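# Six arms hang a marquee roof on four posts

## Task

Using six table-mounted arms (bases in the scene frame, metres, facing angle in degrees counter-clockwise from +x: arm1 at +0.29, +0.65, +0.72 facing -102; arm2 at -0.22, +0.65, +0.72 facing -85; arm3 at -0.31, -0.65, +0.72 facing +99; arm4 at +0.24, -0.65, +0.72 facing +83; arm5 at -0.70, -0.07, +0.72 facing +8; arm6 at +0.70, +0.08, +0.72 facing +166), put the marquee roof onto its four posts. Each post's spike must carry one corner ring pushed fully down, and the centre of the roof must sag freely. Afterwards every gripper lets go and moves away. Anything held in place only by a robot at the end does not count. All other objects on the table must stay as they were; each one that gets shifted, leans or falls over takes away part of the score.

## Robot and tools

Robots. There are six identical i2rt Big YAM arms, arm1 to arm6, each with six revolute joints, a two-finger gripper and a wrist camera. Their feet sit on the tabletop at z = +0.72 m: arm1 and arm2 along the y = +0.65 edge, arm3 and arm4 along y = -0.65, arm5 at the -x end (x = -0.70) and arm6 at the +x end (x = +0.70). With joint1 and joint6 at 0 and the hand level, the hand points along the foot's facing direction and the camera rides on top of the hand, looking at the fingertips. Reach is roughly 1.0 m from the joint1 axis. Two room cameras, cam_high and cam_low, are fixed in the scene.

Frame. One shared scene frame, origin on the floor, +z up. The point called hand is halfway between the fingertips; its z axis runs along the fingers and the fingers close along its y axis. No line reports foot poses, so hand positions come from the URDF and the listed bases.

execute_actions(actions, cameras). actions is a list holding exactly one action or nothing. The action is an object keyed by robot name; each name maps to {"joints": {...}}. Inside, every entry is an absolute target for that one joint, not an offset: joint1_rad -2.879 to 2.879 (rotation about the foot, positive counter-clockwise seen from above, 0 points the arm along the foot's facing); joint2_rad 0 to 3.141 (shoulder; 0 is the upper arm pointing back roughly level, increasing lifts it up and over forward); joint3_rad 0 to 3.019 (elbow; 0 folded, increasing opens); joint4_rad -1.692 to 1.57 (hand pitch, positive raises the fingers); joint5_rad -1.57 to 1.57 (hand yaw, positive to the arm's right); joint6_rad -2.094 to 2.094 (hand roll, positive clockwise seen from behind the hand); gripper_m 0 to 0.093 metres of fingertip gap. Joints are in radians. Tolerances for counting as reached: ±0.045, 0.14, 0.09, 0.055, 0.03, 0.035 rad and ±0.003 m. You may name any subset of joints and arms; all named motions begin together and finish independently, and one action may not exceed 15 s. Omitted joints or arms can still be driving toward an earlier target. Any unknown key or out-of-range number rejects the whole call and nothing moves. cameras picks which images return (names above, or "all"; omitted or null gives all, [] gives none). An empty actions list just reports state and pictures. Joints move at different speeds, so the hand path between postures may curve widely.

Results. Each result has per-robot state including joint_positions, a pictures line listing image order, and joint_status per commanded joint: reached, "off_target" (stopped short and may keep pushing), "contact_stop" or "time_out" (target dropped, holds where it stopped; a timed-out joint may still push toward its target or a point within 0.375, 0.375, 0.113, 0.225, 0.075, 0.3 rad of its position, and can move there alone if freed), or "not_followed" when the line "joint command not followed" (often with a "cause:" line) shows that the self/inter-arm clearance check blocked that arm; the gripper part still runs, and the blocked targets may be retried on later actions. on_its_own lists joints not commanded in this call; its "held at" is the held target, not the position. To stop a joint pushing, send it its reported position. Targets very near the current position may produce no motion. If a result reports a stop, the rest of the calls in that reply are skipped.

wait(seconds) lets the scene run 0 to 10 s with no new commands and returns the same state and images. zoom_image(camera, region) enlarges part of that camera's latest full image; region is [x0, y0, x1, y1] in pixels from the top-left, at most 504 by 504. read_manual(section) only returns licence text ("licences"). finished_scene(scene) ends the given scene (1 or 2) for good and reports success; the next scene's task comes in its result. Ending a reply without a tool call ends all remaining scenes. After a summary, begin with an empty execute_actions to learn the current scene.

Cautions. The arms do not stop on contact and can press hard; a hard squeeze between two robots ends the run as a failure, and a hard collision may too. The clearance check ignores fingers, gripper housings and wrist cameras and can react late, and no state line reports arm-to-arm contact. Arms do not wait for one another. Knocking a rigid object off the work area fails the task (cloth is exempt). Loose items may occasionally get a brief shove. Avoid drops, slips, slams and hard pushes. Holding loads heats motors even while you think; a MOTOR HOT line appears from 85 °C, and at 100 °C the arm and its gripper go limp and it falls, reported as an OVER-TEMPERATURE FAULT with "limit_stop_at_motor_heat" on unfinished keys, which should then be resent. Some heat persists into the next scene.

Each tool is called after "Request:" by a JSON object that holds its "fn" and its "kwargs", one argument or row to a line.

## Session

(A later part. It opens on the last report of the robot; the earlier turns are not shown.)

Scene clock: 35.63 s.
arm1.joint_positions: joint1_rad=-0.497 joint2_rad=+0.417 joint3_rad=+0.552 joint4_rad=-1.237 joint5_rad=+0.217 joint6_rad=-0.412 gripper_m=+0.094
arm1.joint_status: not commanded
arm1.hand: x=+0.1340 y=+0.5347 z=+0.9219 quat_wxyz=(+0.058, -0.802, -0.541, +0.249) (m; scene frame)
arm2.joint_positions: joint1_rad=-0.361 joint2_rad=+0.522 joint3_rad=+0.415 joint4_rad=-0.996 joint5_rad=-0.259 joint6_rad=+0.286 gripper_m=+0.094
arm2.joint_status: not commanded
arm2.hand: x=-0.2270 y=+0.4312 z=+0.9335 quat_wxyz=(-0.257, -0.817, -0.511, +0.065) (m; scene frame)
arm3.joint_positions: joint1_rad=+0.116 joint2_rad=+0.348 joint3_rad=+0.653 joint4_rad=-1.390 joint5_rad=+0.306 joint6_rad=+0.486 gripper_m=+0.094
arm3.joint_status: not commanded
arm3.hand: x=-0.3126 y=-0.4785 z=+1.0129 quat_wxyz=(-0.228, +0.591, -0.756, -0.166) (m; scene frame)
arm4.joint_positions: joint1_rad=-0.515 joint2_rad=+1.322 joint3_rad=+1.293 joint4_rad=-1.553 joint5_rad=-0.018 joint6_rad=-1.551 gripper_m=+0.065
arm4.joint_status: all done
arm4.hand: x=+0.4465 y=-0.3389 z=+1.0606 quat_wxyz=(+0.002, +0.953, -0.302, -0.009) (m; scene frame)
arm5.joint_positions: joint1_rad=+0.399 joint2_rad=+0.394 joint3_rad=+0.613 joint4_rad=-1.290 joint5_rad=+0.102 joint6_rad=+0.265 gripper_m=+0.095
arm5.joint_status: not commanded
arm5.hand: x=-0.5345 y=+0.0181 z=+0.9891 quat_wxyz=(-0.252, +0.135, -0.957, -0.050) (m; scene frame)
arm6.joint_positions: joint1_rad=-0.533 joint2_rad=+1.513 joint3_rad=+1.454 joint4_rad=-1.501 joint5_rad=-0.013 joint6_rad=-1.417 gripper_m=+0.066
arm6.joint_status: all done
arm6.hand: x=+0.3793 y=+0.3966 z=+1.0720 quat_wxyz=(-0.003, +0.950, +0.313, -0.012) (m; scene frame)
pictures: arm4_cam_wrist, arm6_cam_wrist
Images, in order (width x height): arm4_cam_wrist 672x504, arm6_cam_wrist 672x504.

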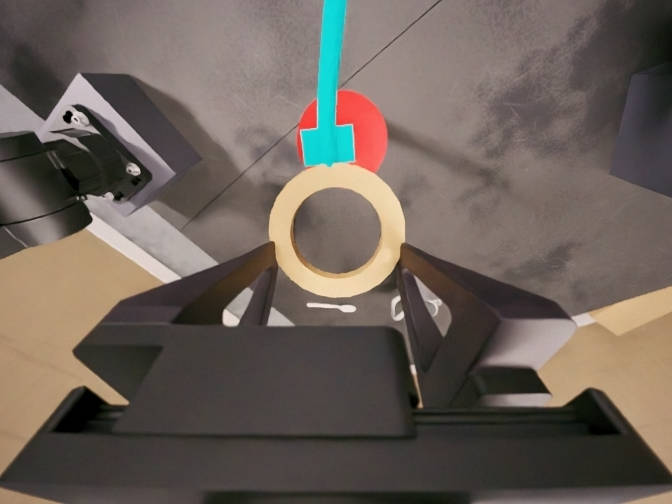

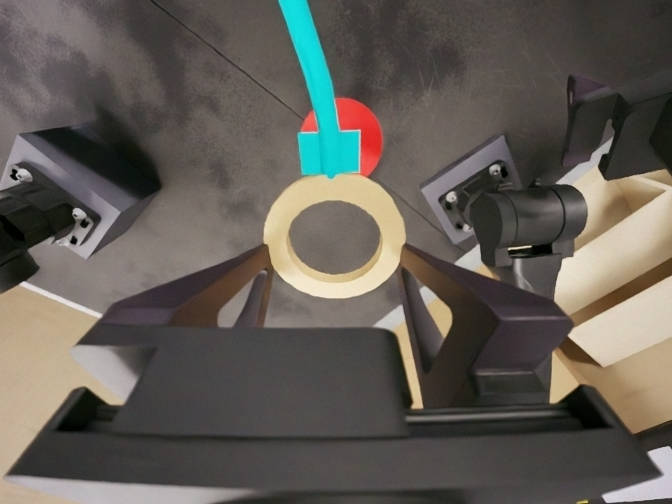

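Request:
{"fn": "execute_actions", "kwargs": {
  "actions": [
    {"arm6":{"joints":{"joint1_rad":-0.475}},"arm4":{"joints":{"joint1_rad":-0.445}}}
  ],
  "cameras": ["arm4_cam_wrist","arm6_cam_wrist"]
}}

Scene clock: 37.53 s.
arm1.joint_positions: joint1_rad=-0.497 joint2_rad=+0.417 joint3_rad=+0.552 joint4_rad=-1.237 joint5_rad=+0.217 joint6_rad=-0.412 gripper_m=+0.094
arm1.joint_status: not commanded
arm1.hand: x=+0.1340 y=+0.5347 z=+0.9219 quat_wxyz=(+0.058, -0.802, -0.541, +0.249) (m; scene frame)
arm2.joint_positions: joint1_rad=-0.361 joint2_rad=+0.522 joint3_rad=+0.415 joint4_rad=-0.996 joint5_rad=-0.259 joint6_rad=+0.286 gripper_m=+0.094
arm2.joint_status: not commanded
arm2.hand: x=-0.2270 y=+0.4312 z=+0.9335 quat_wxyz=(-0.257, -0.817, -0.511, +0.065) (m; scene frame)
arm3.joint_positions: joint1_rad=+0.116 joint2_rad=+0.348 joint3_rad=+0.653 joint4_rad=-1.390 joint5_rad=+0.306 joint6_rad=+0.486 gripper_m=+0.094
arm3.joint_status: not commanded
arm3.hand: x=-0.3126 y=-0.4785 z=+1.0129 quat_wxyz=(-0.228, +0.591, -0.756, -0.166) (m; scene frame)
arm4.joint_positions: joint1_rad=-0.441 joint2_rad=+1.322 joint3_rad=+1.293 joint4_rad=-1.553 joint5_rad=-0.014 joint6_rad=-1.551 gripper_m=+0.065
arm4.joint_status: all done
arm4.hand: x=+0.4235 y=-0.3248 z=+1.0606 quat_wxyz=(+0.003, +0.964, -0.267, -0.007) (m; scene frame)
arm5.joint_positions: joint1_rad=+0.399 joint2_rad=+0.394 joint3_rad=+0.613 joint4_rad=-1.290 joint5_rad=+0.102 joint6_rad=+0.265 gripper_m=+0.095
arm5.joint_status: not commanded
arm5.hand: x=-0.5345 y=+0.0181 z=+0.9891 quat_wxyz=(-0.252, +0.135, -0.957, -0.050) (m; scene frame)
arm6.joint_positions: joint1_rad=-0.460 joint2_rad=+1.513 joint3_rad=+1.454 joint4_rad=-1.501 joint5_rad=-0.009 joint6_rad=-1.417 gripper_m=+0.066
arm6.joint_status: all done
arm6.hand: x=+0.3576 y=+0.3729 z=+1.0722 quat_wxyz=(-0.003, +0.938, +0.348, -0.010) (m; scene frame)
pictures: arm4_cam_wrist, arm6_cam_wrist
Images, in order (width x height): arm4_cam_wrist 672x504, arm6_cam_wrist 672x504.

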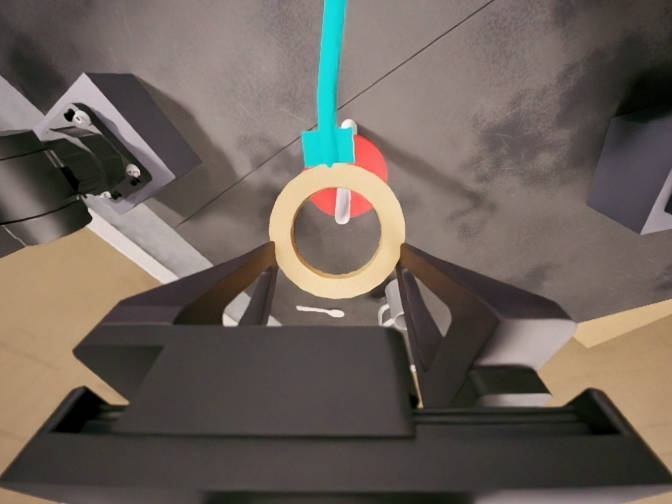

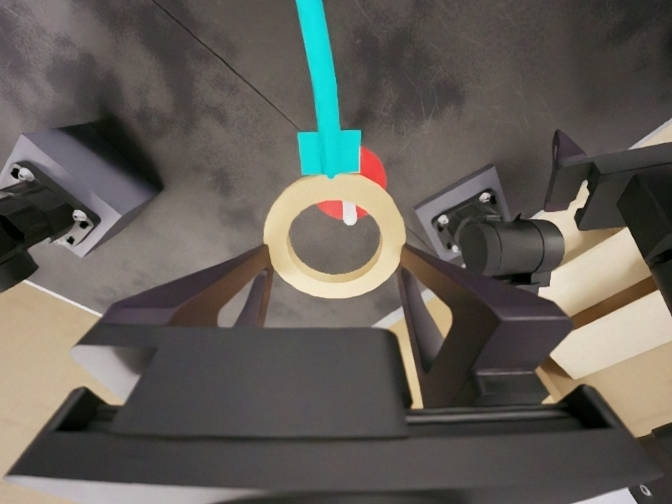

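Request:
{"fn": "execute_actions", "kwargs": {
  "actions": [
    {"arm6":{"joints":{"joint2_rad":1.555,"joint3_rad":1.30,"joint4_rad":-1.32}},"arm4":{"joints":{"joint2_rad":1.33,"joint3_rad":1.14,"joint4_rad":-1.39}}}
  ],
  "cameras": ["arm4_cam_wrist","arm6_cam_wrist"]
}}

Scene clock: 39.40 s.
arm1.joint_positions: joint1_rad=-0.497 joint2_rad=+0.417 joint3_rad=+0.552 joint4_rad=-1.237 joint5_rad=+0.217 joint6_rad=-0.412 gripper_m=+0.094
arm1.joint_status: not commanded
arm1.hand: x=+0.1340 y=+0.5347 z=+0.9219 quat_wxyz=(+0.058, -0.802, -0.541, +0.249) (m; scene frame)
arm2.joint_positions: joint1_rad=-0.361 joint2_rad=+0.522 joint3_rad=+0.415 joint4_rad=-0.996 joint5_rad=-0.259 joint6_rad=+0.286 gripper_m=+0.094
arm2.joint_status: not commanded
arm2.hand: x=-0.2270 y=+0.4312 z=+0.9335 quat_wxyz=(-0.257, -0.817, -0.511, +0.065) (m; scene frame)
arm3.joint_positions: joint1_rad=+0.116 joint2_rad=+0.348 joint3_rad=+0.653 joint4_rad=-1.390 joint5_rad=+0.306 joint6_rad=+0.486 gripper_m=+0.094
arm3.joint_status: not commanded
arm3.hand: x=-0.3126 y=-0.4785 z=+1.0129 quat_wxyz=(-0.228, +0.591, -0.756, -0.166) (m; scene frame)
arm4.joint_positions: joint1_rad=-0.441 joint2_rad=+1.334 joint3_rad=+1.133 joint4_rad=-1.407 joint5_rad=-0.014 joint6_rad=-1.551 gripper_m=+0.065
arm4.joint_status: all done
arm4.hand: x=+0.4188 y=-0.3332 z=+0.9957 quat_wxyz=(+0.016, +0.964, -0.267, -0.011) (m; scene frame)
arm5.joint_positions: joint1_rad=+0.399 joint2_rad=+0.394 joint3_rad=+0.613 joint4_rad=-1.290 joint5_rad=+0.102 joint6_rad=+0.265 gripper_m=+0.095
arm5.joint_status: not commanded
arm5.hand: x=-0.5345 y=+0.0181 z=+0.9891 quat_wxyz=(-0.252, +0.135, -0.957, -0.050) (m; scene frame)
arm6.joint_positions: joint1_rad=-0.461 joint2_rad=+1.551 joint3_rad=+1.300 joint4_rad=-1.332 joint5_rad=-0.008 joint6_rad=-1.417 gripper_m=+0.066
arm6.joint_status: all done
arm6.hand: x=+0.3593 y=+0.3715 z=+0.9977 quat_wxyz=(+0.006, +0.938, +0.347, -0.004) (m; scene frame)
pictures: arm4_cam_wrist, arm6_cam_wrist
Images, in order (width x height): arm4_cam_wrist 672x504, arm6_cam_wrist 672x504.

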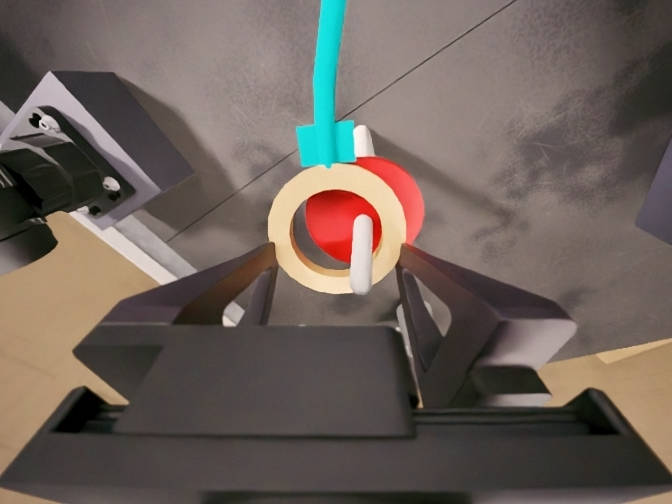

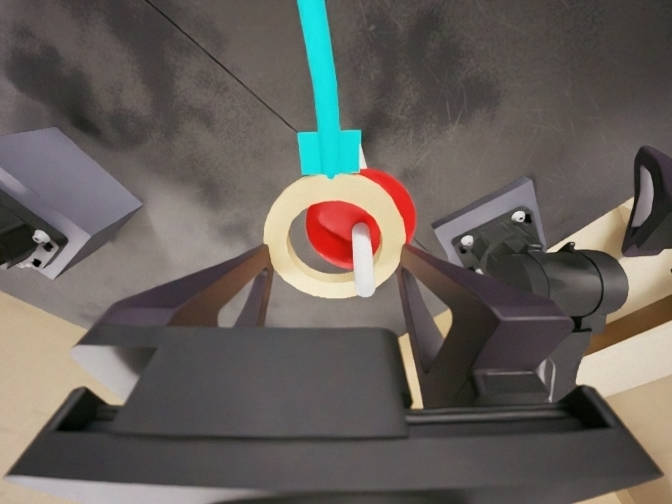

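Request:
{"fn": "execute_actions", "kwargs": {
  "actions": [
    {"arm6":{"joints":{"joint2_rad":1.59,"joint3_rad":1.265,"joint4_rad":-1.26}},"arm4":{"joints":{"joint2_rad":1.37,"joint3_rad":1.10,"joint4_rad":-1.31}}}
  ],
  "cameras": ["arm4_cam_wrist","arm6_cam_wrist"]
}}

Scene clock: 42.73 s.
arm1.joint_positions: joint1_rad=-0.497 joint2_rad=+0.417 joint3_rad=+0.552 joint4_rad=-1.237 joint5_rad=+0.217 joint6_rad=-0.412 gripper_m=+0.094
arm1.joint_status: not commanded
arm1.hand: x=+0.1340 y=+0.5347 z=+0.9219 quat_wxyz=(+0.058, -0.802, -0.541, +0.249) (m; scene frame)
arm2.joint_positions: joint1_rad=-0.361 joint2_rad=+0.522 joint3_rad=+0.415 joint4_rad=-0.996 joint5_rad=-0.259 joint6_rad=+0.286 gripper_m=+0.094
arm2.joint_status: not commanded
arm2.hand: x=-0.2270 y=+0.4312 z=+0.9335 quat_wxyz=(-0.257, -0.817, -0.511, +0.065) (m; scene frame)
arm3.joint_positions: joint1_rad=+0.116 joint2_rad=+0.348 joint3_rad=+0.653 joint4_rad=-1.390 joint5_rad=+0.306 joint6_rad=+0.486 gripper_m=+0.094
arm3.joint_status: not commanded
arm3.hand: x=-0.3126 y=-0.4785 z=+1.0129 quat_wxyz=(-0.228, +0.591, -0.756, -0.166) (m; scene frame)
arm4.joint_positions: joint1_rad=-0.441 joint2_rad=+1.340 joint3_rad=+1.117 joint4_rad=-1.349 joint5_rad=-0.013 joint6_rad=-1.551 gripper_m=+0.065
arm4.joint_status: all done
arm4.hand: x=+0.4236 y=-0.3249 z=+0.9878 quat_wxyz=(-0.002, +0.964, -0.267, -0.006) (m; scene frame)
arm5.joint_positions: joint1_rad=+0.399 joint2_rad=+0.394 joint3_rad=+0.613 joint4_rad=-1.290 joint5_rad=+0.102 joint6_rad=+0.265 gripper_m=+0.095
arm5.joint_status: not commanded
arm5.hand: x=-0.5345 y=+0.0181 z=+0.9891 quat_wxyz=(-0.252, +0.135, -0.957, -0.050) (m; scene frame)
arm6.joint_positions: joint1_rad=-0.461 joint2_rad=+1.568 joint3_rad=+1.275 joint4_rad=-1.269 joint5_rad=-0.008 joint6_rad=-1.417 gripper_m=+0.066
arm6.joint_status: all done
arm6.hand: x=+0.3536 y=+0.3763 z=+0.9814 quat_wxyz=(-0.003, +0.938, +0.347, -0.009) (m; scene frame)
pictures: arm4_cam_wrist, arm6_cam_wrist
Images, in order (width x height): arm4_cam_wrist 672x504, arm6_cam_wrist 672x504.

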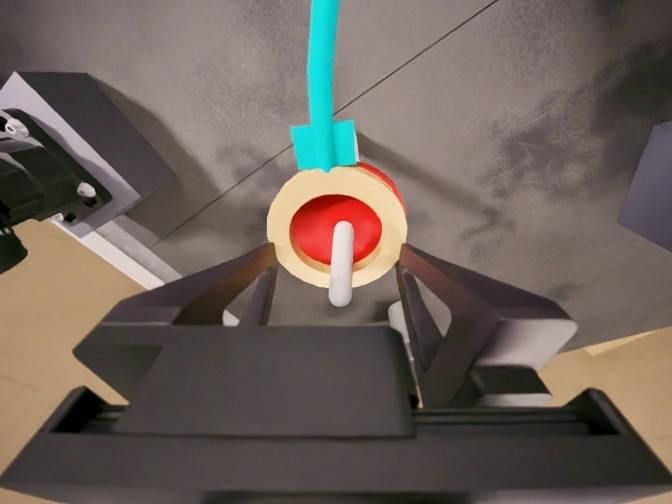

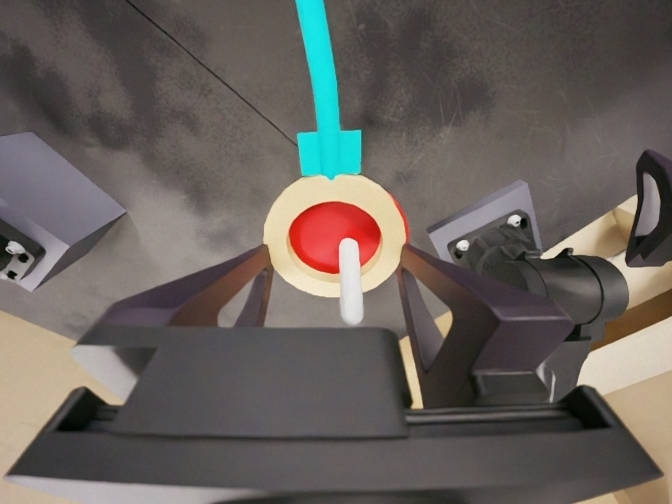

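Request:
{"fn": "execute_actions", "kwargs": {
  "actions": [
    {"arm6":{"joints":{"joint2_rad":1.568,"joint3_rad":1.285,"gripper_m":0.093}},"arm4":{"joints":{"joint2_rad":1.34,"joint3_rad":1.125,"gripper_m":0.093}}}
  ],
  "cameras": []
}}

Request:
{"fn": "execute_actions", "kwargs": {
  "actions": [
    {"arm6":{"joints":{"joint2_rad":1.52,"joint3_rad":1.50,"joint4_rad":-1.52}},"arm4":{"joints":{"joint2_rad":1.32,"joint3_rad":1.36,"joint4_rad":-1.59}}}
  ],
  "cameras": []
}}

Request:
{"fn": "execute_actions", "kwargs": {
  "actions": [
    {"arm6":{"joints":{"joint1_rad":-0.2,"joint2_rad":0.9,"joint3_rad":1.1,"joint4_rad":-1.3,"joint6_rad":0}},"arm4":{"joints":{"joint1_rad":-0.1,"joint2_rad":0.7,"joint3_rad":1.0,"joint4_rad":-1.3,"joint6_rad":0}}}
  ],
  "cameras": ["arm4_cam_wrist","arm6_cam_wrist","arm3_cam_wrist","cam_high","cam_low"]
}}

Scene clock: 48.60 s.
arm1.joint_positions: joint1_rad=-0.497 joint2_rad=+0.417 joint3_rad=+0.552 joint4_rad=-1.237 joint5_rad=+0.217 joint6_rad=-0.412 gripper_m=+0.094
arm1.joint_status: not commanded
arm1.hand: x=+0.1340 y=+0.5347 z=+0.9219 quat_wxyz=(+0.058, -0.802, -0.541, +0.249) (m; scene frame)
arm2.joint_positions: joint1_rad=-0.361 joint2_rad=+0.522 joint3_rad=+0.415 joint4_rad=-0.996 joint5_rad=-0.259 joint6_rad=+0.286 gripper_m=+0.094
arm2.joint_status: not commanded
arm2.hand: x=-0.2270 y=+0.4312 z=+0.9335 quat_wxyz=(-0.257, -0.817, -0.511, +0.065) (m; scene frame)
arm3.joint_positions: joint1_rad=+0.116 joint2_rad=+0.348 joint3_rad=+0.653 joint4_rad=-1.390 joint5_rad=+0.306 joint6_rad=+0.486 gripper_m=+0.094
arm3.joint_status: not commanded
arm3.hand: x=-0.3126 y=-0.4785 z=+1.0129 quat_wxyz=(-0.228, +0.591, -0.756, -0.166) (m; scene frame)
arm4.joint_positions: joint1_rad=-0.441 joint2_rad=+1.338 joint3_rad=+1.117 joint4_rad=-1.328 joint5_rad=-0.004 joint6_rad=-1.551 gripper_m=+0.093
arm4.joint_status: all done
arm4.hand: x=+0.4277 y=-0.3212 z=+0.9884 quat_wxyz=(-0.011, +0.964, -0.267, +0.002) (m; scene frame)
arm5.joint_positions: joint1_rad=+0.399 joint2_rad=+0.394 joint3_rad=+0.613 joint4_rad=-1.290 joint5_rad=+0.102 joint6_rad=+0.265 gripper_m=+0.095
arm5.joint_status: not commanded
arm5.hand: x=-0.5345 y=+0.0181 z=+0.9891 quat_wxyz=(-0.252, +0.135, -0.957, -0.050) (m; scene frame)
arm6.joint_positions: joint1_rad=-0.465 joint2_rad=+1.567 joint3_rad=+1.275 joint4_rad=-1.269 joint5_rad=-0.004 joint6_rad=-1.417 gripper_m=+0.093
arm6.joint_status: all done
arm6.hand: x=+0.3553 y=+0.3782 z=+0.9815 quat_wxyz=(-0.004, +0.938, +0.345, -0.007) (m; scene frame)
pictures: none
No camera images: the call's "cameras" was empty. Leave "cameras" out to get every camera's image.

Scene clock: 49.67 s.
arm1.joint_positions: joint1_rad=-0.497 joint2_rad=+0.417 joint3_rad=+0.552 joint4_rad=-1.237 joint5_rad=+0.217 joint6_rad=-0.412 gripper_m=+0.094
arm1.joint_status: not commanded
arm1.hand: x=+0.1340 y=+0.5347 z=+0.9219 quat_wxyz=(+0.058, -0.802, -0.541, +0.249) (m; scene frame)
arm2.joint_positions: joint1_rad=-0.361 joint2_rad=+0.522 joint3_rad=+0.415 joint4_rad=-0.996 joint5_rad=-0.259 joint6_rad=+0.286 gripper_m=+0.094
arm2.joint_status: not commanded
arm2.hand: x=-0.2270 y=+0.4312 z=+0.9335 quat_wxyz=(-0.257, -0.817, -0.511, +0.065) (m; scene frame)
arm3.joint_positions: joint1_rad=+0.116 joint2_rad=+0.348 joint3_rad=+0.653 joint4_rad=-1.390 joint5_rad=+0.306 joint6_rad=+0.486 gripper_m=+0.094
arm3.joint_status: not commanded
arm3.hand: x=-0.3126 y=-0.4785 z=+1.0129 quat_wxyz=(-0.228, +0.591, -0.756, -0.166) (m; scene frame)
arm4.joint_positions: joint1_rad=-0.441 joint2_rad=+1.319 joint3_rad=+1.319 joint4_rad=-1.574 joint5_rad=-0.003 joint6_rad=-1.551 gripper_m=+0.093
arm4.joint_status: all done
arm4.hand: x=+0.4255 y=-0.3250 z=+1.0713 quat_wxyz=(+0.001, +0.964, -0.267, -0.001) (m; scene frame)
arm5.joint_positions: joint1_rad=+0.399 joint2_rad=+0.394 joint3_rad=+0.613 joint4_rad=-1.290 joint5_rad=+0.102 joint6_rad=+0.265 gripper_m=+0.095
arm5.joint_status: not commanded
arm5.hand: x=-0.5345 y=+0.0181 z=+0.9891 quat_wxyz=(-0.252, +0.135, -0.957, -0.050) (m; scene frame)
arm6.joint_positions: joint1_rad=-0.465 joint2_rad=+1.511 joint3_rad=+1.461 joint4_rad=-1.510 joint5_rad=-0.004 joint6_rad=-1.417 gripper_m=+0.093
arm6.joint_status: all done
arm6.hand: x=+0.3598 y=+0.3749 z=+1.0757 quat_wxyz=(-0.005, +0.938, +0.345, -0.008) (m; scene frame)
pictures: none
No camera images: the call's "cameras" was empty. Leave "cameras" out to get every camera's image.

Scene clock: 51.83 s.
arm1.joint_positions: joint1_rad=-0.497 joint2_rad=+0.417 joint3_rad=+0.552 joint4_rad=-1.237 joint5_rad=+0.217 joint6_rad=-0.412 gripper_m=+0.094
arm1.joint_status: not commanded
arm1.hand: x=+0.1340 y=+0.5347 z=+0.9219 quat_wxyz=(+0.058, -0.802, -0.541, +0.249) (m; scene frame)
arm2.joint_positions: joint1_rad=-0.361 joint2_rad=+0.522 joint3_rad=+0.415 joint4_rad=-0.996 joint5_rad=-0.259 joint6_rad=+0.286 gripper_m=+0.094
arm2.joint_status: not commanded
arm2.hand: x=-0.2270 y=+0.4312 z=+0.9335 quat_wxyz=(-0.257, -0.817, -0.511, +0.065) (m; scene frame)
arm3.joint_positions: joint1_rad=+0.116 joint2_rad=+0.348 joint3_rad=+0.653 joint4_rad=-1.390 joint5_rad=+0.306 joint6_rad=+0.486 gripper_m=+0.094
arm3.joint_status: not commanded
arm3.hand: x=-0.3126 y=-0.4785 z=+1.0129 quat_wxyz=(-0.228, +0.591, -0.756, -0.166) (m; scene frame)
arm4.joint_positions: joint1_rad=-0.110 joint2_rad=+0.696 joint3_rad=+0.995 joint4_rad=-1.326 joint5_rad=-0.001 joint6_rad=-0.008 gripper_m=+0.093
arm4.joint_status: all done
arm4.hand: x=+0.2900 y=-0.3877 z=+1.1305 quat_wxyz=(-0.208, +0.617, -0.740, -0.170) (m; scene frame)
arm5.joint_positions: joint1_rad=+0.399 joint2_rad=+0.394 joint3_rad=+0.613 joint4_rad=-1.290 joint5_rad=+0.102 joint6_rad=+0.265 gripper_m=+0.095
arm5.joint_status: not commanded
arm5.hand: x=-0.5345 y=+0.0181 z=+0.9891 quat_wxyz=(-0.252, +0.135, -0.957, -0.050) (m; scene frame)
arm6.joint_positions: joint1_rad=-0.191 joint2_rad=+0.889 joint3_rad=+1.111 joint4_rad=-1.315 joint5_rad=-0.001 joint6_rad=-0.010 gripper_m=+0.093
arm6.joint_status: all done
arm6.hand: x=+0.4111 y=+0.2169 z=+1.1607 quat_wxyz=(-0.051, +0.949, -0.206, -0.234) (m; scene frame)
pictures: arm3_cam_wrist, arm4_cam_wrist, arm6_cam_wrist, cam_high, cam_low
Images, in order (width x height): arm3_cam_wrist 672x504, arm4_cam_wrist 672x504, arm6_cam_wrist 672x504, cam_high 672x504, cam_low 672x504.

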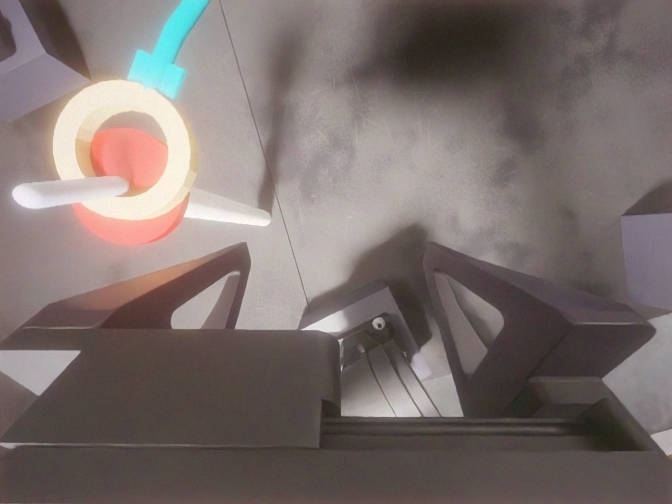

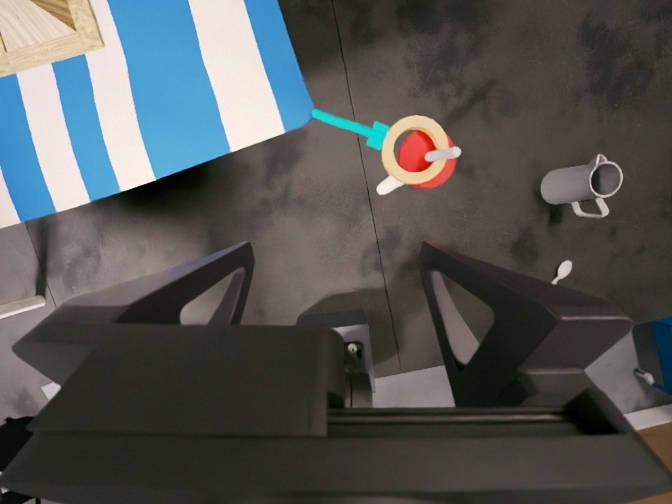

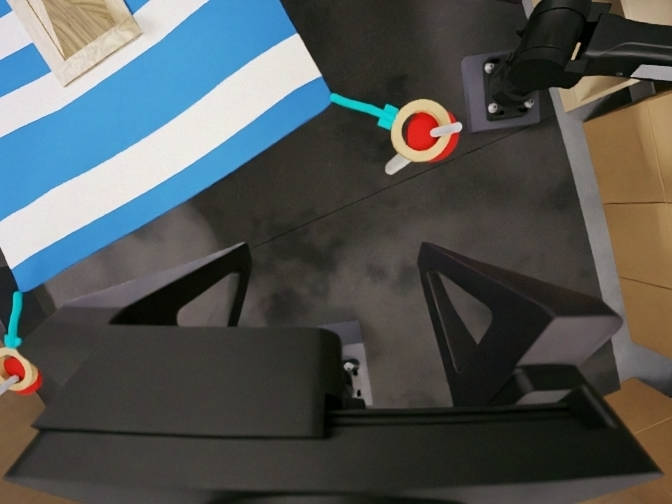

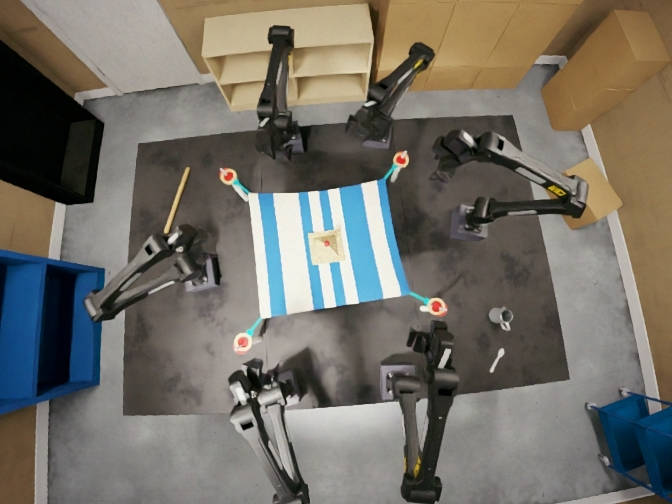

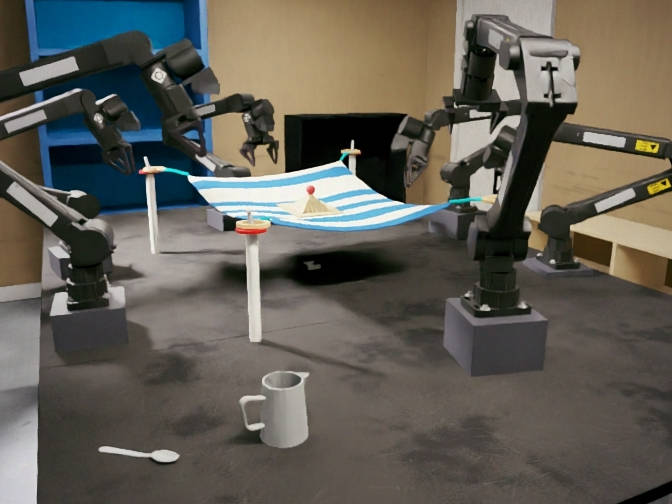

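Request:
{"fn": "finished_scene", "kwargs": {
  "scene": 2
}}

The scene is finished: the task was done.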